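## Task

Put a blank into every one of the four vise stations and lock it by pressing that station's valve knob inward (drawing the knob outward unclamps). Next switch the selector to JOB, let the amber lamp on the cabinet's top turn off, and then key in 53, 35, 45, 43, 55, 54, 33, 44, 34 in exactly that sequence, each key once and no other keys. Only the key the machine registers counts, and it may differ from the one physically pressed. The machine begins in TEACH mode, where presses are not counted. In TEACH a press lights the key the machine would register (names are printed under each key), but only when all four stations hold no blank. When finished, no blank may protrude beyond either end of its station's moving jaw, everything must stay in place without the robot holding it, and nothing may have been put or knocked off the table.

## Robot and tools

Robot: one six-joint arm with a two-finger parallel gripper. Joints from base outward: waist, shoulder, elbow, forearm roll, wrist pitch, wrist roll. The base may sit slightly tilted on a mounting block or post, which the clearance check treats as part of the arm. Loose objects may occasionally get a brief shove from outside.

Frame: scene frame with its origin on the table top straight under the arm's base; +z is up, and +y points left when facing along +x. All positions are metres, orientations are quaternions written w first (qw, qx, qy, qz). The gripper's fingers point along its own +z axis and close along its own y axis. The reported end_effector_position is the spot between the closed finger pads, roughly 2 cm back from the fingertips; closing pushes the tips about 10 mm further along gripper +z. Reported hand position can be a bit off, more so far from the base.

The row: every command is one list of 8 numbers for the single arm: x, y, z, qw, qx, qy, qz, opening. The first seven are an absolute target pose for the gripper in the scene frame, not an offset. opening runs from -1 (closed) to +1 (fully open, 0.084 m). Any row whose target lies more than 0.6 m from the last reported position along any gripper axis is refused and nothing moves. Always resend the orientation you want; do not copy a drifted quaternion from a result. Each control step the controller limits the commanded pose to within 70 mm and 16 degrees of the measured one, then drives the joints by damped inverse kinematics, favouring position over orientation.

Tools:
- execute_actions {actions, pictures}. actions holds at most one item. Empty list: just report the state. An item with rows (1 to 15 rows of 8 numbers) and steps (1 to 15, default 15) plays one row per 1/30 s step, repeating the last row if steps exceed rows. An item with only steps (up to 300) is a wait measured from the previous result, so your reply time is included. pictures (true/false) toggles camera images.
- move {target, speed}. target is one 8-number row as above, an absolute pose plus opening. The gripper travels a straight line toward it lasting 0.5 to 10 s (longer paths stop short after 10 s), turning the shorter way. speed is the path's top speed in m/s, 0.002 to 0.5, default 0.25; rotation is capped at twice that in rad/s. The opening is applied when the move begins. The path ignores obstacles and the real hand may overshoot the speed, especially with the arm stretched. It reports a move: line with an ending (done, off_target, moving, held, fault) and any limits (paced = pose was clipped; held = some steps blocked, after which the arm may surge), plus distance to target.
- wait {seconds}: 0 to 10 s of letting the scene run with no new command.
- zoom_image {camera, region}: camera is cam_high, cam_low or cam_wrist; region is [x0, y0, x1, y1] in that camera's pixels (top-left is 0,0), at most 504 by 504. Images are 672x504.
- finished_scene {scene}: irreversibly ends scene 1 or 2 and starts the next; its result tells whether the goal was met and gives the next task.

Result lines: a state line with position, quaternion and linear/angular velocities; grip_measured (finger opening on the command scale); a Hand target line showing where the controller is heading; HELD marking steps where the clearance check blocked or changed your row; pose unreachable when that check intervened; MOTOR HOT from 65 degrees C; OVER-TEMPERATURE FAULT at 80 degrees C when brakes lock until cooled. Images arrive from cam_high, cam_low, cam_wrist in that order, with calibration updates when they change.

Timing: the simulation keeps running while you think and write. After an action's final step the arm only continues to the last clipped pose, so check the result and send the remainder. Fingers still in motion keep moving between commands.

Gripping: to hold a part, command an opening clearly lower than grip_measured; the larger the gap, the firmer the squeeze (about 24 N per pad at most). Sending back the measured value gives a light hold that may let wide parts slip. Fast closes can squeeze too hard.

Things to avoid: hitting objects fast or aiming far beyond the contact point, which presses hard; torque faults, which occur when contact torque hits a joint's limit (waist 45.5, shoulder 45.5, elbow 27.3, forearm roll 27.3, wrist pitch 18.2, wrist roll 18.2 N m, held weight included) and make the arm back off and freeze for 10 s; dropping, slipping or slamming parts; knocking anything off the table; leaving any task state that relies on the gripper still holding it. Joint ranges (rad): waist and both rolls -6.283 to 6.283, shoulder -2.059 to 2.094, elbow -3.927 to 0.192, wrist pitch -1.693 to 3.142. The elbow cannot fully straighten. Smooth, short motions with little effort are preferred.

Each tool is called after "Request:" as name([rows], argument=value, ...), one row to a line, values as JSON.

## Session

Request:
execute_actions(actions=[])

Scene clock: 0.00 s of 9600.00 s.
end_effector_position=(+0.1836, -0.4508, +0.2496) grip_measured=+1.00 end_effector_quat_wxyz=(+0.482, +0.535, +0.400, -0.567) end_effector_velocity=(-0.000, +0.000, +0.000) end_effector_angular_velocity=(-0.001, +0.001, -0.000)
Joint positions: [-0.744  0.413 -0.632 -2.11   1.448 -0.14   0.084]
Joint velocities: [-0.    -0.     0.     0.     0.001 -0.    -0.   ]
Motor temperatures (°C, as the motors report them): [35 35 39 36 36 36]
Hand target: +0.184, -0.451, +0.250; +0.482, +0.535, +0.400, -0.567

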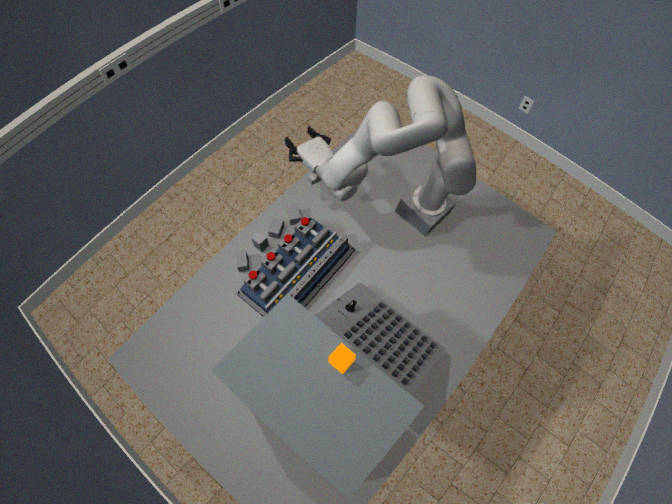

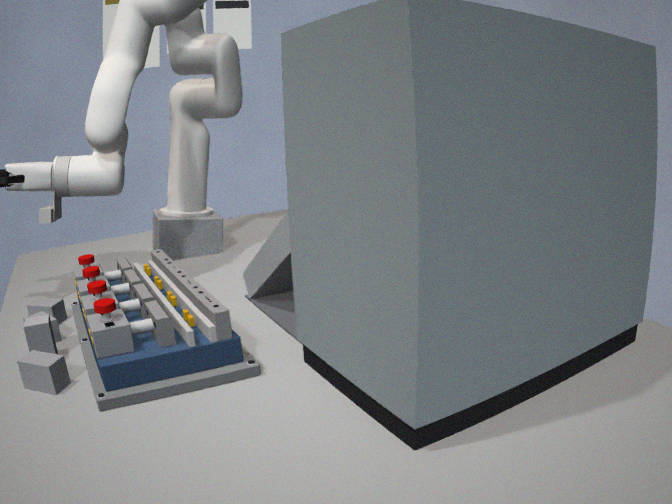

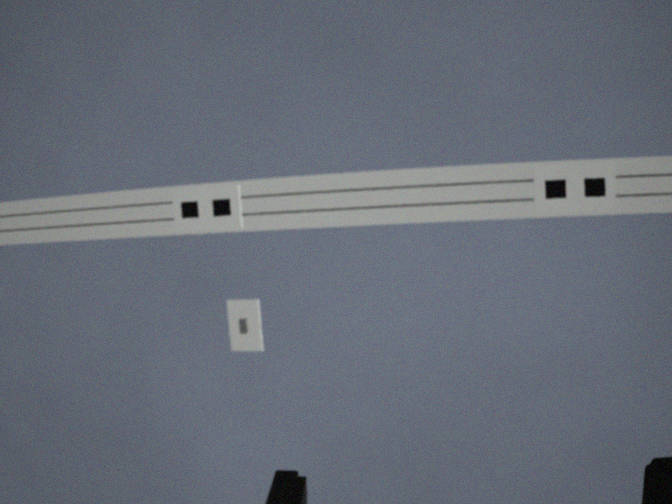

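Request:
zoom_image(camera="cam_high", region=[220, 190, 460, 400])

Request:
zoom_image(camera="cam_low", region=[0, 230, 300, 420])

Region (220, 190, 460, 400) of cam_high's 672x504 image, scaled by 2.100, with more detail than that image has; it fills the top 441 rows of this view, and the rest is white.

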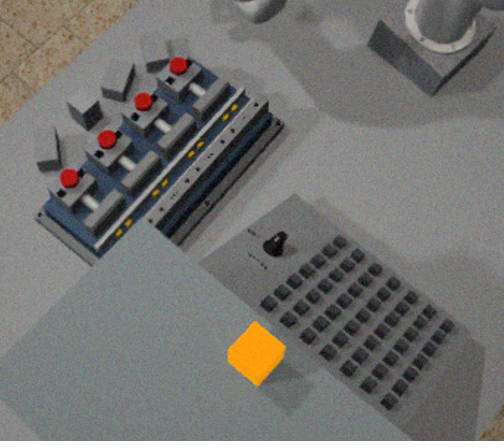

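Region (0, 230, 300, 420) of cam_low's 672x504 image, scaled by 1.680, with more detail than that image has; it fills the top 319 rows of this view, and the rest is white.

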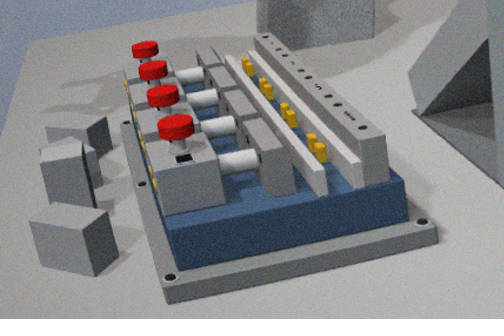

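Request:
move(target=[0.41,-0.27,0.33,0,1,0,0,1])

Scene clock: 11.03 s of 9600.00 s.
end_effector_position=(+0.4111, -0.2711, +0.3302) grip_measured=+1.00 end_effector_quat_wxyz=(+0.001, +1.000, -0.001, -0.001) end_effector_velocity=(+0.001, +0.001, +0.001) end_effector_angular_velocity=(+0.008, -0.010, -0.005)
Joint positions: [-0.641  0.172 -1.325  0.102  1.221 -0.709  0.084]
Joint velocities: [-0.002 -0.001 -0.001  0.013 -0.    -0.001  0.   ]
Motor temperatures (°C, as the motors report them): [35 35 40 36 36 36]
Hand target: +0.411, -0.271, +0.330; +0.001, +1.000, -0.001, -0.001
Off the commanded pose: 0.002 m, 0 deg.
After step 90, 3.53 s passed at rest.
move: done
camera_calibration (this result's frames):
cam_wrist: T_world_to_cam=[[0.0111118, -0.999616, -0.0253846, -0.230249], [-0.999909, -0.011301, 0.00732227, 0.473619], [-0.00760633, 0.0253009, -0.999651, 0.473089], [0, 0, 0, 1]] pos_world=[0.479733, -0.236777, 0.463611]

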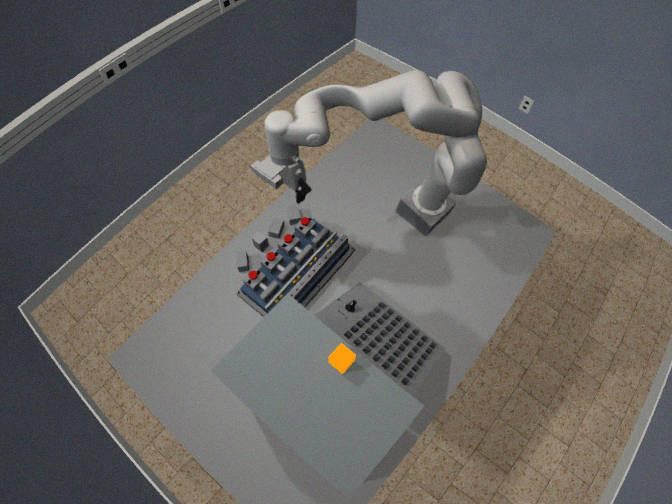

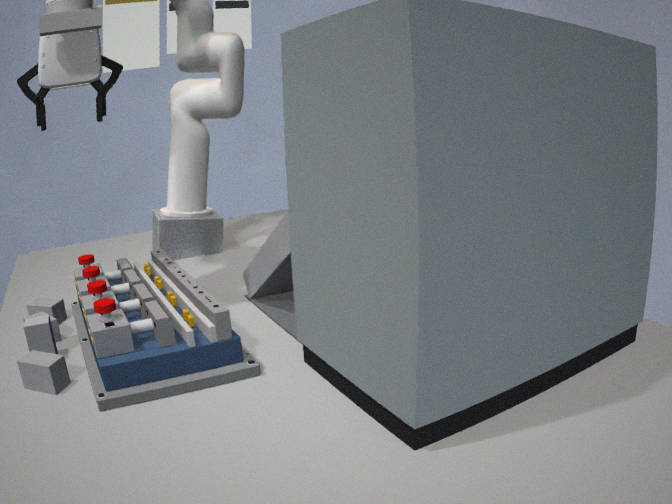

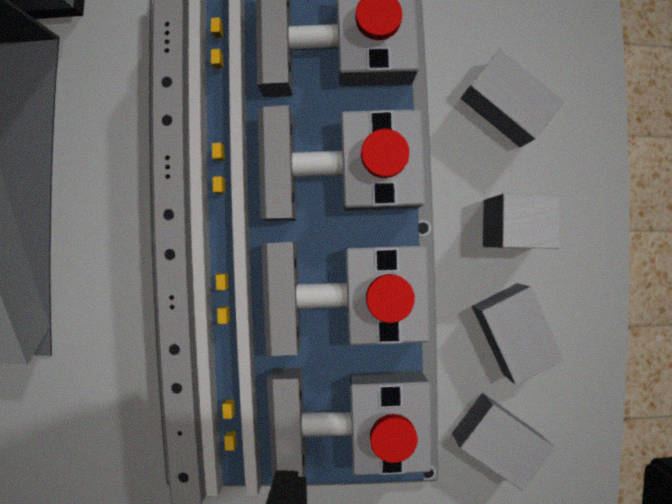

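Request:
move(target=[0.27,0.17,0.27,0,0.924,0,0.383,1])

Scene clock: 17.97 s of 9600.00 s.
end_effector_position=(+0.2709, +0.1697, +0.2699) grip_measured=+1.00 end_effector_quat_wxyz=(-0.001, +0.924, +0.001, +0.382) end_effector_velocity=(-0.000, +0.001, -0.000) end_effector_angular_velocity=(-0.008, -0.004, -0.012)
Joint positions: [ 0.716 -1.279  0.067 -0.721  0.624  1.2    0.084]
Joint velocities: [ 0.02   0.018 -0.011 -0.034  0.019  0.047  0.   ]
Motor temperatures (°C, as the motors report them): [35 35 41 36 36 36]
Hand target: +0.271, +0.170, +0.270; +0.000, +0.924, +0.001, +0.382
Off the commanded pose: 0.001 m, 0 deg.
After step 90, 0.93 s passed at rest.
move: done
camera_calibration (this result's frames):
cam_wrist: T_world_to_cam=[[0.0309956, -0.999464, -0.0105688, 0.201031], [-0.711928, -0.0146542, -0.702099, 0.452875], [0.701568, 0.0292862, -0.712001, 0.130167], [0, 0, 0, 1]] pos_world=[0.224862, 0.203748, 0.412767]

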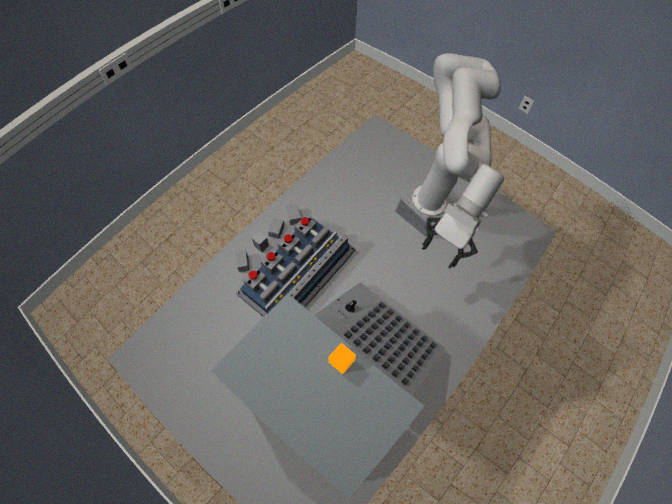

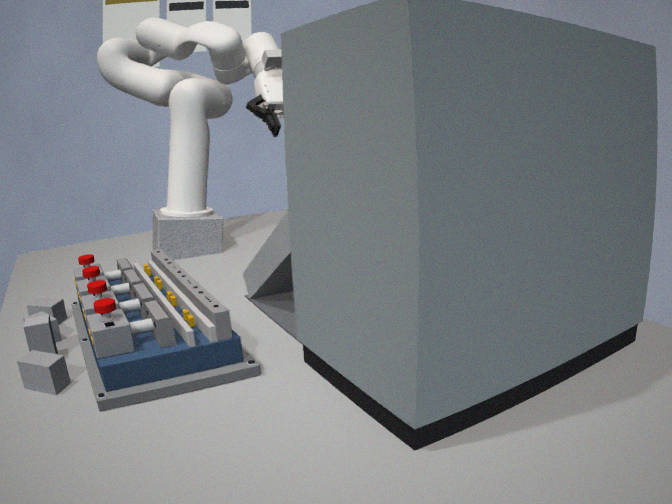

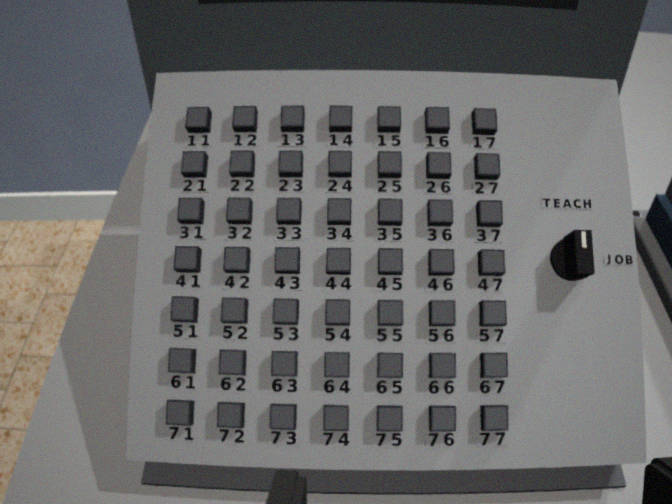

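Request:
move(target=[0.475,0.214,0.166,0,0.954,0,0.301,-1])

Request:
zoom_image(camera="cam_high", region=[320, 240, 480, 400])

Scene clock: 27.53 s of 9600.00 s.
end_effector_position=(+0.4743, +0.2134, +0.1665) grip_measured=-1.00 end_effector_quat_wxyz=(+0.000, +0.954, -0.001, +0.299) end_effector_velocity=(+0.001, -0.000, -0.001) end_effector_angular_velocity=(+0.003, -0.025, -0.001)
Joint positions: [ 0.327  0.125 -0.758 -1.437  0.078  1.745  0.   ]
Joint velocities: [-0.001  0.011 -0.023 -0.164  0.004  0.164  0.   ]
Motor temperatures (°C, as the motors report them): [35 35 41 36 36 36]
Hand target: +0.474, +0.213, +0.166; -0.000, +0.954, -0.001, +0.300
Off the commanded pose: 0.001 m, 0 deg.
After step 90, 4.57 s passed at rest.
move: done; limits=paced
camera_calibration (this result's frames):
cam_wrist: T_world_to_cam=[[0.0246505, -0.99958, -0.0152354, 0.241106], [-0.824288, -0.0117, -0.56605, 0.55569], [0.565634, 0.0265118, -0.82423, -0.00368942], [0, 0, 0, 1]] pos_world=[0.454192, 0.247604, 0.315181]

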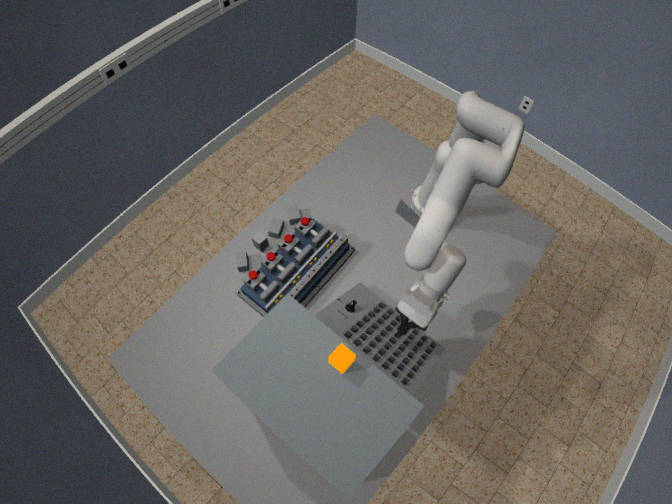

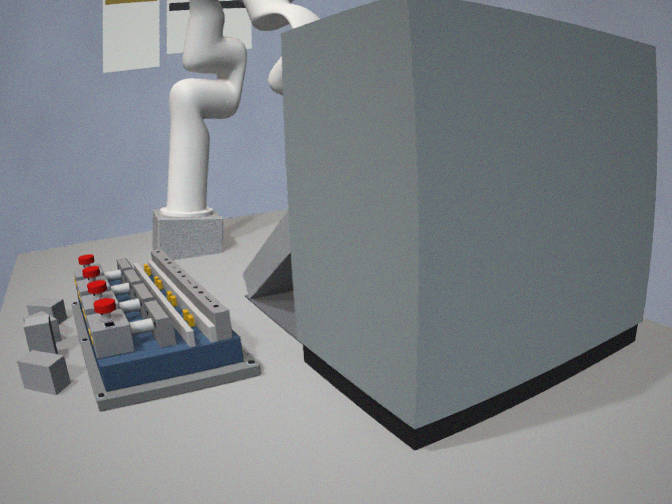

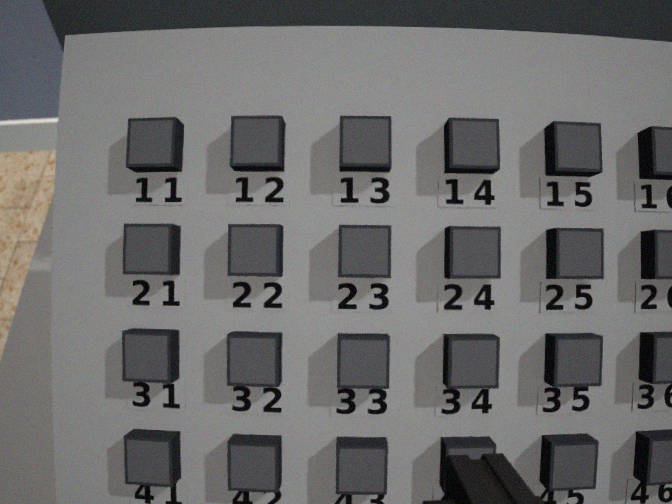

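Region (320, 240, 480, 400) of cam_high's 672x504 image, scaled by 3.150, with more detail than that image has.

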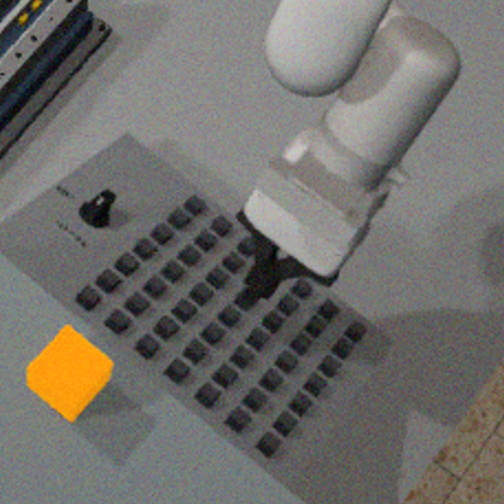

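Request:
move(target=[0.486,0.210,0.149,0,0.954,0,0.301,-1], speed=0.05)

Request:
move(target=[0.4945,0.210,0.1365,0,0.954,0,0.301,-1], speed=0.01)

Scene clock: 30.87 s of 9600.00 s.
end_effector_position=(+0.4858, +0.2100, +0.1493) grip_measured=-1.00 end_effector_quat_wxyz=(+0.000, +0.954, -0.000, +0.300) end_effector_velocity=(+0.001, -0.000, -0.002) end_effector_angular_velocity=(+0.003, -0.007, +0.002)
Joint positions: [ 0.313  0.207 -0.831 -1.611  0.071  1.907  0.   ]
Joint velocities: [-0.001  0.009 -0.013 -0.061 -0.001  0.06   0.   ]
Motor temperatures (°C, as the motors report them): [35 35 41 36 36 36]
Hand target: +0.486, +0.210, +0.149; +0.000, +0.954, -0.000, +0.301
Off the commanded pose: 0.000 m, 0 deg.
move: done
camera_calibration (this result's frames):
cam_wrist: T_world_to_cam=[[0.0257726, -0.999559, -0.0147728, 0.236578], [-0.822266, -0.0127925, -0.56896, 0.555103], [0.56852, 0.0268108, -0.822233, -0.0260241], [0, 0, 0, 1]] pos_world=[0.46514, 0.244272, 0.297928]

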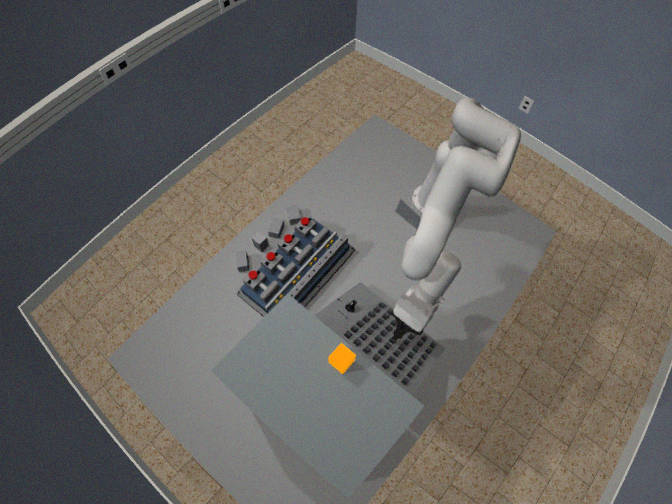

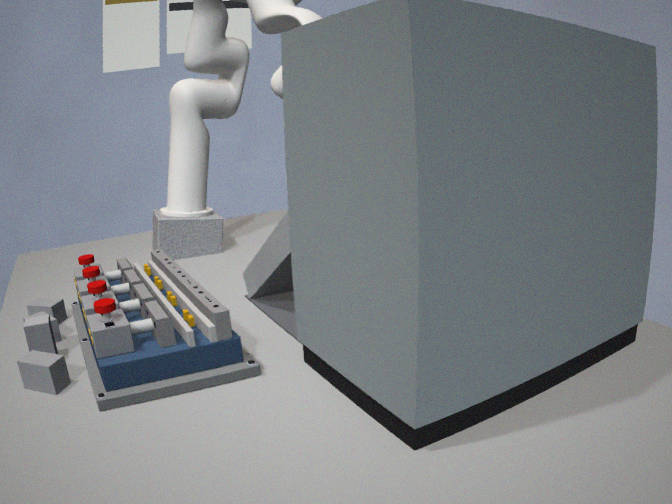

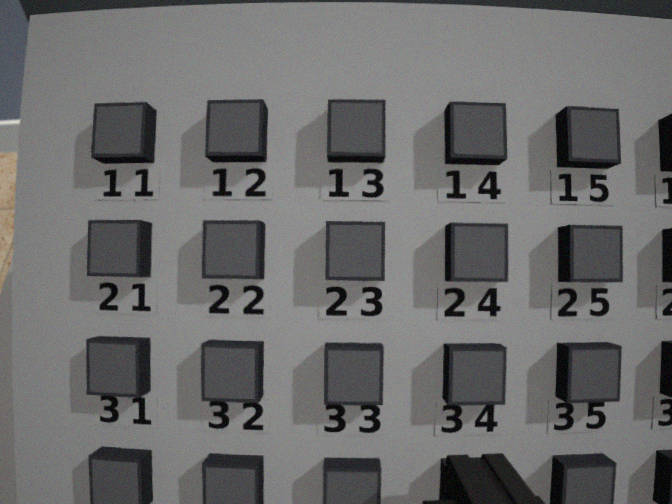

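Scene clock: 32.63 s of 9600.00 s.
end_effector_position=(+0.4940, +0.2100, +0.1372) grip_measured=-1.00 end_effector_quat_wxyz=(-0.000, +0.954, +0.000, +0.301) end_effector_velocity=(+0.001, -0.000, -0.001) end_effector_angular_velocity=(+0.001, -0.002, +0.000)
Joint positions: [ 0.312  0.263 -0.883 -1.705  0.07   2.     0.   ]
Joint velocities: [-0.     0.005 -0.006 -0.018 -0.     0.018  0.   ]
Motor temperatures (°C, as the motors report them): [35 35 41 36 36 36]
Hand target: +0.494, +0.210, +0.136; +0.000, +0.954, -0.000, +0.301
Off the commanded pose: 0.001 m, 0 deg.
move: done
camera_calibration (this result's frames):
cam_wrist: T_world_to_cam=[[0.0264006, -0.99953, -0.0155876, 0.235975], [-0.821605, -0.0128133, -0.569913, 0.554785], [0.569446, 0.0278529, -0.821557, -0.0414079], [0, 0, 0, 1]] pos_world=[0.473164, 0.244126, 0.285839]

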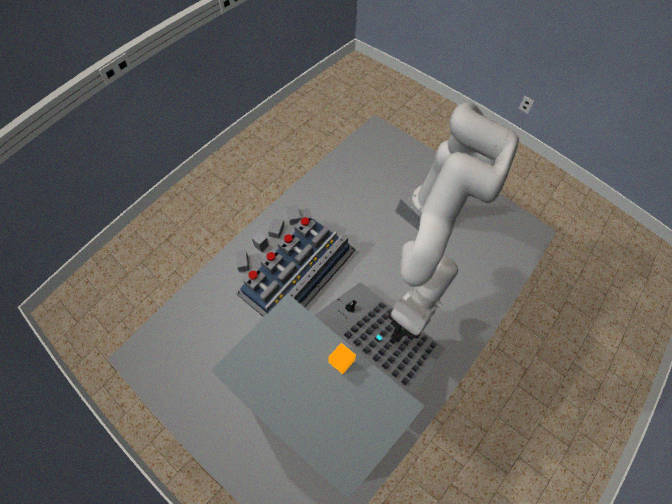

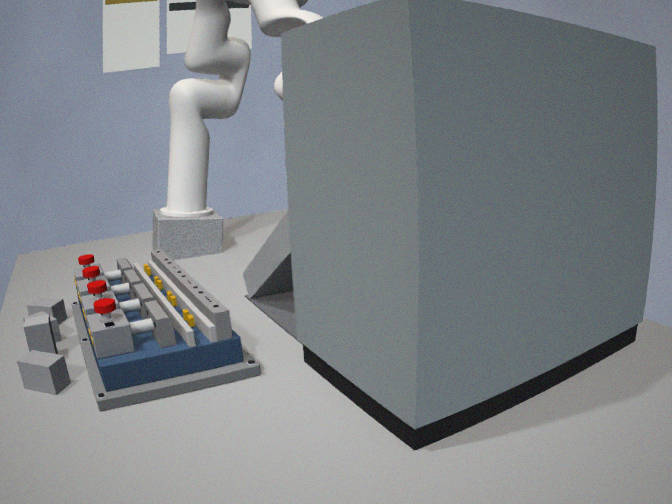

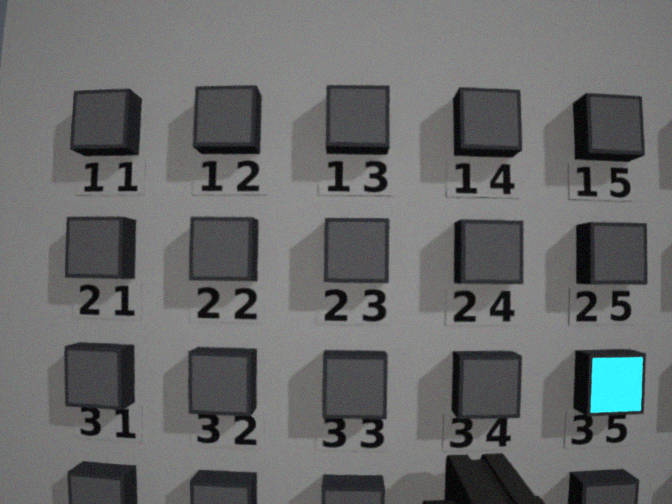

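Request:
execute_actions([
  {"rows":[[0.483,0.21,0.153,0,0.954,0,0.301,-1],[0.483,0.21,0.153,0,0.954,0,0.301,-1],[0.483,0.21,0.153,0,0.954,0,0.301,-1],[0.483,0.21,0.153,0,0.954,0,0.301,-1],[0.483,0.21,0.153,0,0.954,0,0.301,-1],[0.47,0.227,0.146,0,0.954,0,0.301,-1],[0.4551,0.244,0.1334,0,0.954,0,0.301,-1]]},
], pictures=false)

Request:
move(target=[0.4666,0.244,0.117,0,0.954,0,0.301,-1], speed=0.02)

Scene clock: 37.57 s of 9600.00 s.
end_effector_position=(+0.4571, +0.2405, +0.1335) grip_measured=-1.00 end_effector_quat_wxyz=(+0.001, +0.955, +0.002, +0.297) end_effector_velocity=(-0.014, +0.035, +0.001) end_effector_angular_velocity=(+0.018, -0.057, -0.028)
Joint positions: [ 0.422  0.202 -0.803 -1.655  0.132  2.037  0.   ]
Joint velocities: [ 0.121 -0.015 -0.005 -0.096  0.093  0.224  0.   ]
Motor temperatures (°C, as the motors report them): [35 35 41 36 36 36]
Hand target: +0.455, +0.244, +0.133; +0.001, +0.954, +0.000, +0.300
Off the commanded pose: 0.004 m, 0 deg.
Steps of this call (steps 1 to 90: nothing new was sent; then 1.43 s passed at rest; steps 91 to 105: all 15 steps of this action). Readings (end_effector_position):
91: (+0.4945, +0.2100, +0.1366)
92: (+0.4941, +0.2099, +0.1369)
94: (+0.4910, +0.2094, +0.1402)
98: (+0.4835, +0.2126, +0.1466)
105: the state above

Scene clock: 39.10 s of 9600.00 s.
end_effector_position=(+0.4658, +0.2440, +0.1183) grip_measured=-1.00 end_effector_quat_wxyz=(-0.001, +0.954, +0.000, +0.301) end_effector_velocity=(+0.002, +0.000, -0.001) end_effector_angular_velocity=(+0.003, -0.003, +0.001)
Joint positions: [ 0.429  0.271 -0.862 -1.769  0.14   2.162  0.   ]
Joint velocities: [-0.     0.008 -0.009 -0.026 -0.001  0.026  0.   ]
Motor temperatures (°C, as the motors report them): [35 35 41 36 36 36]
Hand target: +0.467, +0.244, +0.117; +0.000, +0.954, -0.000, +0.301
Off the commanded pose: 0.002 m, 0 deg.
move: done
camera_calibration (this result's frames):
cam_wrist: T_world_to_cam=[[0.0265466, -0.999519, -0.0160139, 0.270314], [-0.821578, -0.0126891, -0.569955, 0.521196], [0.569478, 0.028287, -0.82152, -0.0418729], [0, 0, 0, 1]] pos_world=[0.444873, 0.277982, 0.266988]

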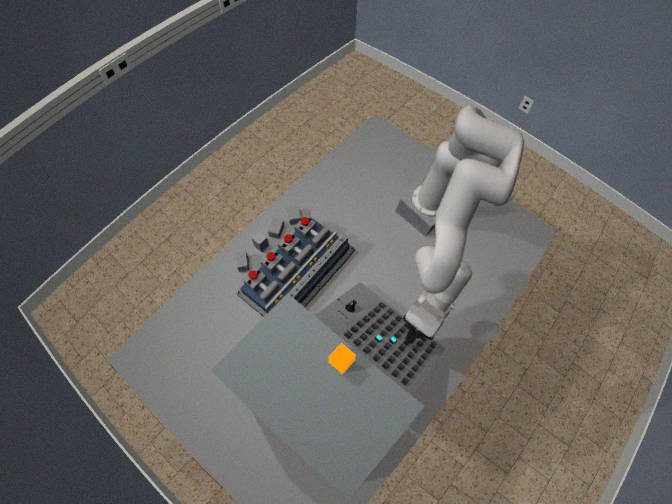

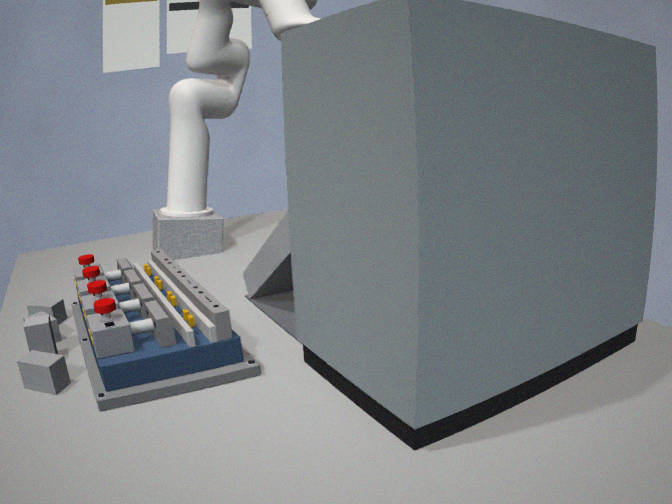

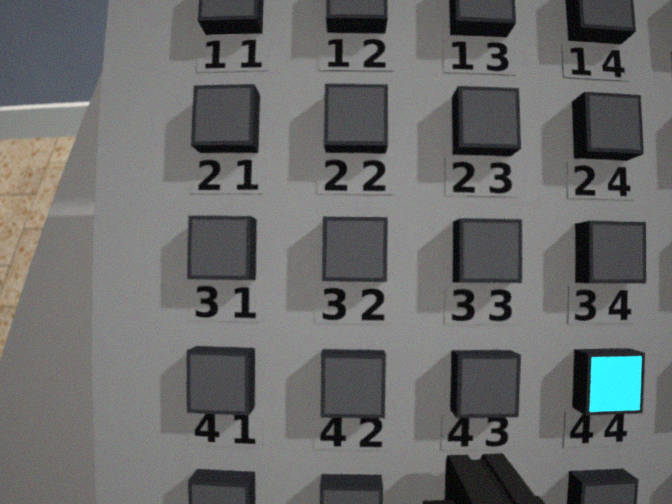

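Request:
execute_actions([
  {"rows":[[0.4551,0.244,0.1334,0,0.954,0,0.301,-1],[0.4551,0.244,0.1334,0,0.954,0,0.301,-1],[0.4551,0.244,0.1334,0,0.954,0,0.301,-1],[0.4551,0.244,0.1334,0,0.954,0,0.301,-1],[0.4551,0.244,0.1334,0,0.954,0,0.301,-1],[0.442,0.261,0.126,0,0.954,0,0.301,-1],[0.4272,0.278,0.1139,0,0.954,0,0.301,-1]]},
], pictures=false)

Request:
move(target=[0.4387,0.278,0.0975,0,0.954,0,0.301,-1], speed=0.02)

Request:
zoom_image(camera="cam_high", region=[320, 240, 480, 400])

Scene clock: 42.33 s of 9600.00 s.
end_effector_position=(+0.4294, +0.2745, +0.1143) grip_measured=-1.00 end_effector_quat_wxyz=(+0.001, +0.954, +0.002, +0.299) end_effector_velocity=(-0.015, +0.035, -0.002) end_effector_angular_velocity=(+0.016, -0.042, -0.028)
Joint positions: [ 0.546  0.226 -0.798 -1.695  0.205  2.183  0.   ]
Joint velocities: [ 0.123  0.001 -0.007  0.01   0.092  0.12   0.   ]
Motor temperatures (°C, as the motors report them): [35 35 42 36 36 36]
Hand target: +0.427, +0.278, +0.114; +0.000, +0.954, +0.000, +0.301
Off the commanded pose: 0.004 m, 0 deg.
Steps of this call (steps 1 to 82: nothing new was sent; steps 83 to 97: all 15 steps of this action). Readings (end_effector_position):
83: (+0.4667, +0.2442, +0.1182)
84: (+0.4664, +0.2441, +0.1185)
86: (+0.4646, +0.2441, +0.1224)
90: (+0.4585, +0.2478, +0.1294)
97: the state above

Scene clock: 43.87 s of 9600.00 s.
end_effector_position=(+0.4376, +0.2781, +0.0994) grip_measured=-1.00 end_effector_quat_wxyz=(-0.001, +0.954, +0.000, +0.301) end_effector_velocity=(+0.002, +0.001, -0.002) end_effector_angular_velocity=(+0.002, -0.002, +0.001)
Joint positions: [ 0.551  0.292 -0.851 -1.775  0.21   2.271  0.   ]
Joint velocities: [-0.001  0.01  -0.01  -0.018 -0.001  0.017  0.   ]
Motor temperatures (°C, as the motors report them): [35 35 42 36 36 36]
Hand target: +0.439, +0.278, +0.098; +0.000, +0.954, -0.000, +0.301
Off the commanded pose: 0.002 m, 0 deg.
move: done
camera_calibration (this result's frames):
cam_wrist: T_world_to_cam=[[0.0269149, -0.999495, -0.016877, 0.304751], [-0.82138, -0.0124896, -0.570245, 0.48757], [0.569747, 0.0292105, -0.821301, -0.0427271], [0, 0, 0, 1]] pos_world=[0.416622, 0.311935, 0.248086]

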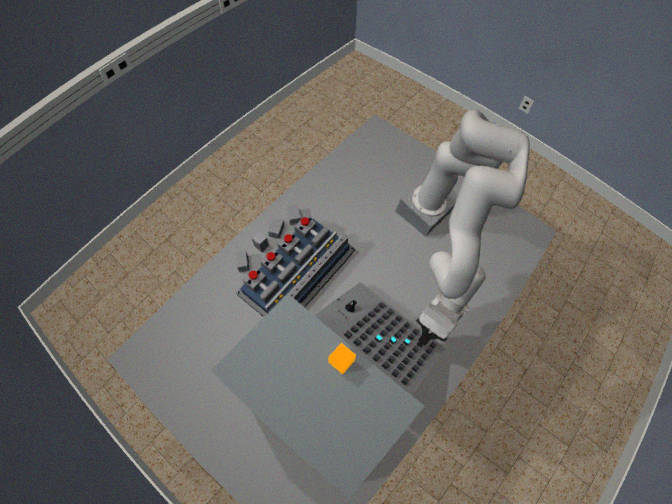

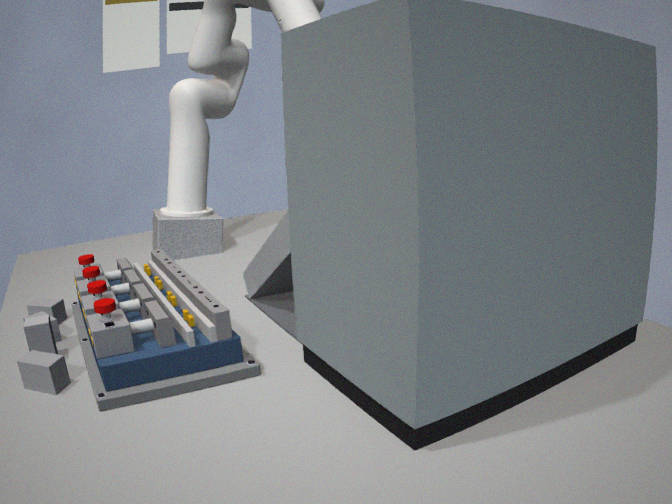

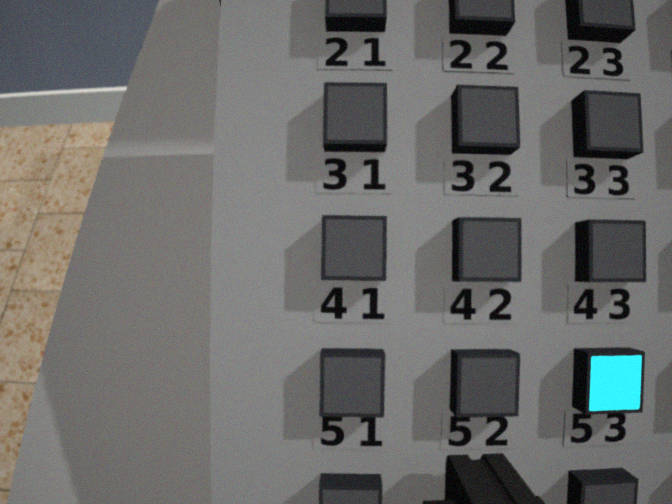

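Region (320, 240, 480, 400) of cam_high's 672x504 image, scaled by 3.150, with more detail than that image has.

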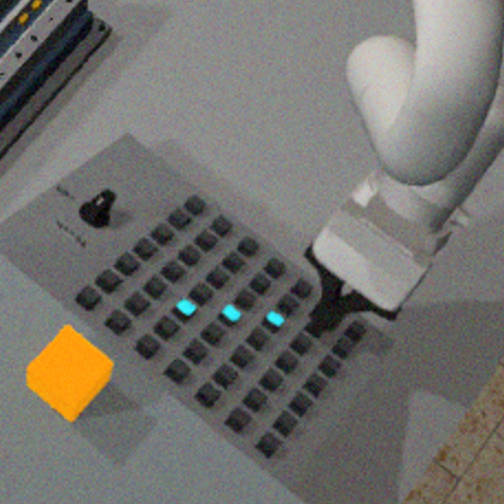

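Request:
execute_actions([
  {"rows":[[0.4272,0.278,0.1139,0,0.954,0,0.301,-1],[0.4272,0.278,0.1139,0,0.954,0,0.301,-1],[0.4272,0.278,0.1139,0,0.954,0,0.301,-1],[0.4272,0.278,0.1139,0,0.954,0,0.301,-1],[0.4272,0.278,0.1139,0,0.954,0,0.301,-1],[0.4272,0.244,0.1139,0,0.954,0,0.301,-1],[0.4272,0.21,0.1139,0,0.954,0,0.301,-1]]},
], pictures=false)

Request:
move(target=[0.4387,0.21,0.0975,0,0.954,0,0.301,-1], speed=0.02)

Scene clock: 46.90 s of 9600.00 s.
end_effector_position=(+0.4274, +0.2187, +0.1104) grip_measured=-1.00 end_effector_quat_wxyz=(+0.009, +0.956, -0.004, +0.293) end_effector_velocity=(-0.001, -0.084, +0.029) end_effector_angular_velocity=(+0.044, -0.038, +0.053)
Joint positions: [ 0.426  0.195 -0.74  -1.903  0.157  2.298  0.   ]
Joint velocities: [-0.231 -0.127  0.078 -0.616 -0.153  0.393  0.   ]
Motor temperatures (°C, as the motors report them): [35 35 42 36 36 36]
Hand target: +0.427, +0.210, +0.113; +0.005, +0.955, -0.001, +0.296
Off the commanded pose: 0.009 m, 1 deg.
Steps of this call (steps 1 to 76: nothing new was sent; steps 77 to 91: all 15 steps of this action). Readings (end_effector_position):
77: (+0.4384, +0.2781, +0.0995)
78: (+0.4381, +0.2780, +0.0998)
80: (+0.4367, +0.2777, +0.1035)
84: (+0.4332, +0.2754, +0.1119)
91: the state above

Scene clock: 48.53 s of 9600.00 s.
end_effector_position=(+0.4371, +0.2102, +0.0994) grip_measured=-1.00 end_effector_quat_wxyz=(-0.001, +0.954, +0.000, +0.300) end_effector_velocity=(+0.002, +0.001, -0.002) end_effector_angular_velocity=(+0.006, -0.004, +0.003)
Joint positions: [ 0.406  0.252 -0.794 -2.136  0.145  2.513  0.   ]
Joint velocities: [ 0.002  0.012 -0.013 -0.043  0.     0.045  0.   ]
Motor temperatures (°C, as the motors report them): [35 35 42 36 36 36]
Hand target: +0.439, +0.210, +0.098; +0.000, +0.954, -0.000, +0.301
Off the commanded pose: 0.003 m, 0 deg.
move: done
camera_calibration (this result's frames):
cam_wrist: T_world_to_cam=[[0.0268998, -0.999492, -0.0170696, 0.236992], [-0.822443, -0.0124221, -0.568712, 0.486691], [0.568212, 0.029337, -0.822359, -0.0397243], [0, 0, 0, 1]] pos_world=[0.416472, 0.244082, 0.248165]

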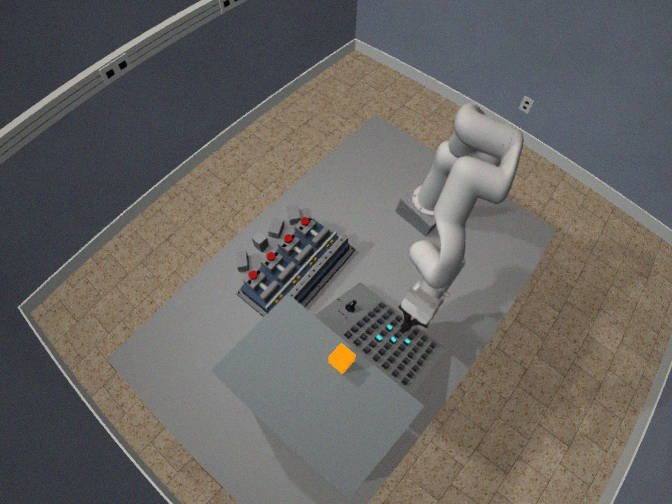

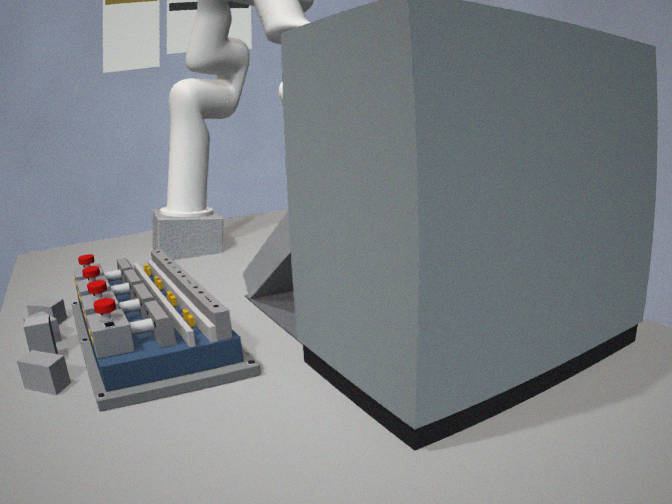

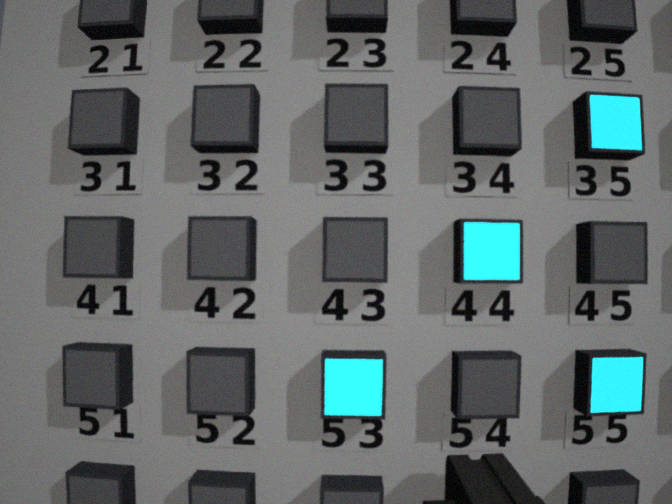

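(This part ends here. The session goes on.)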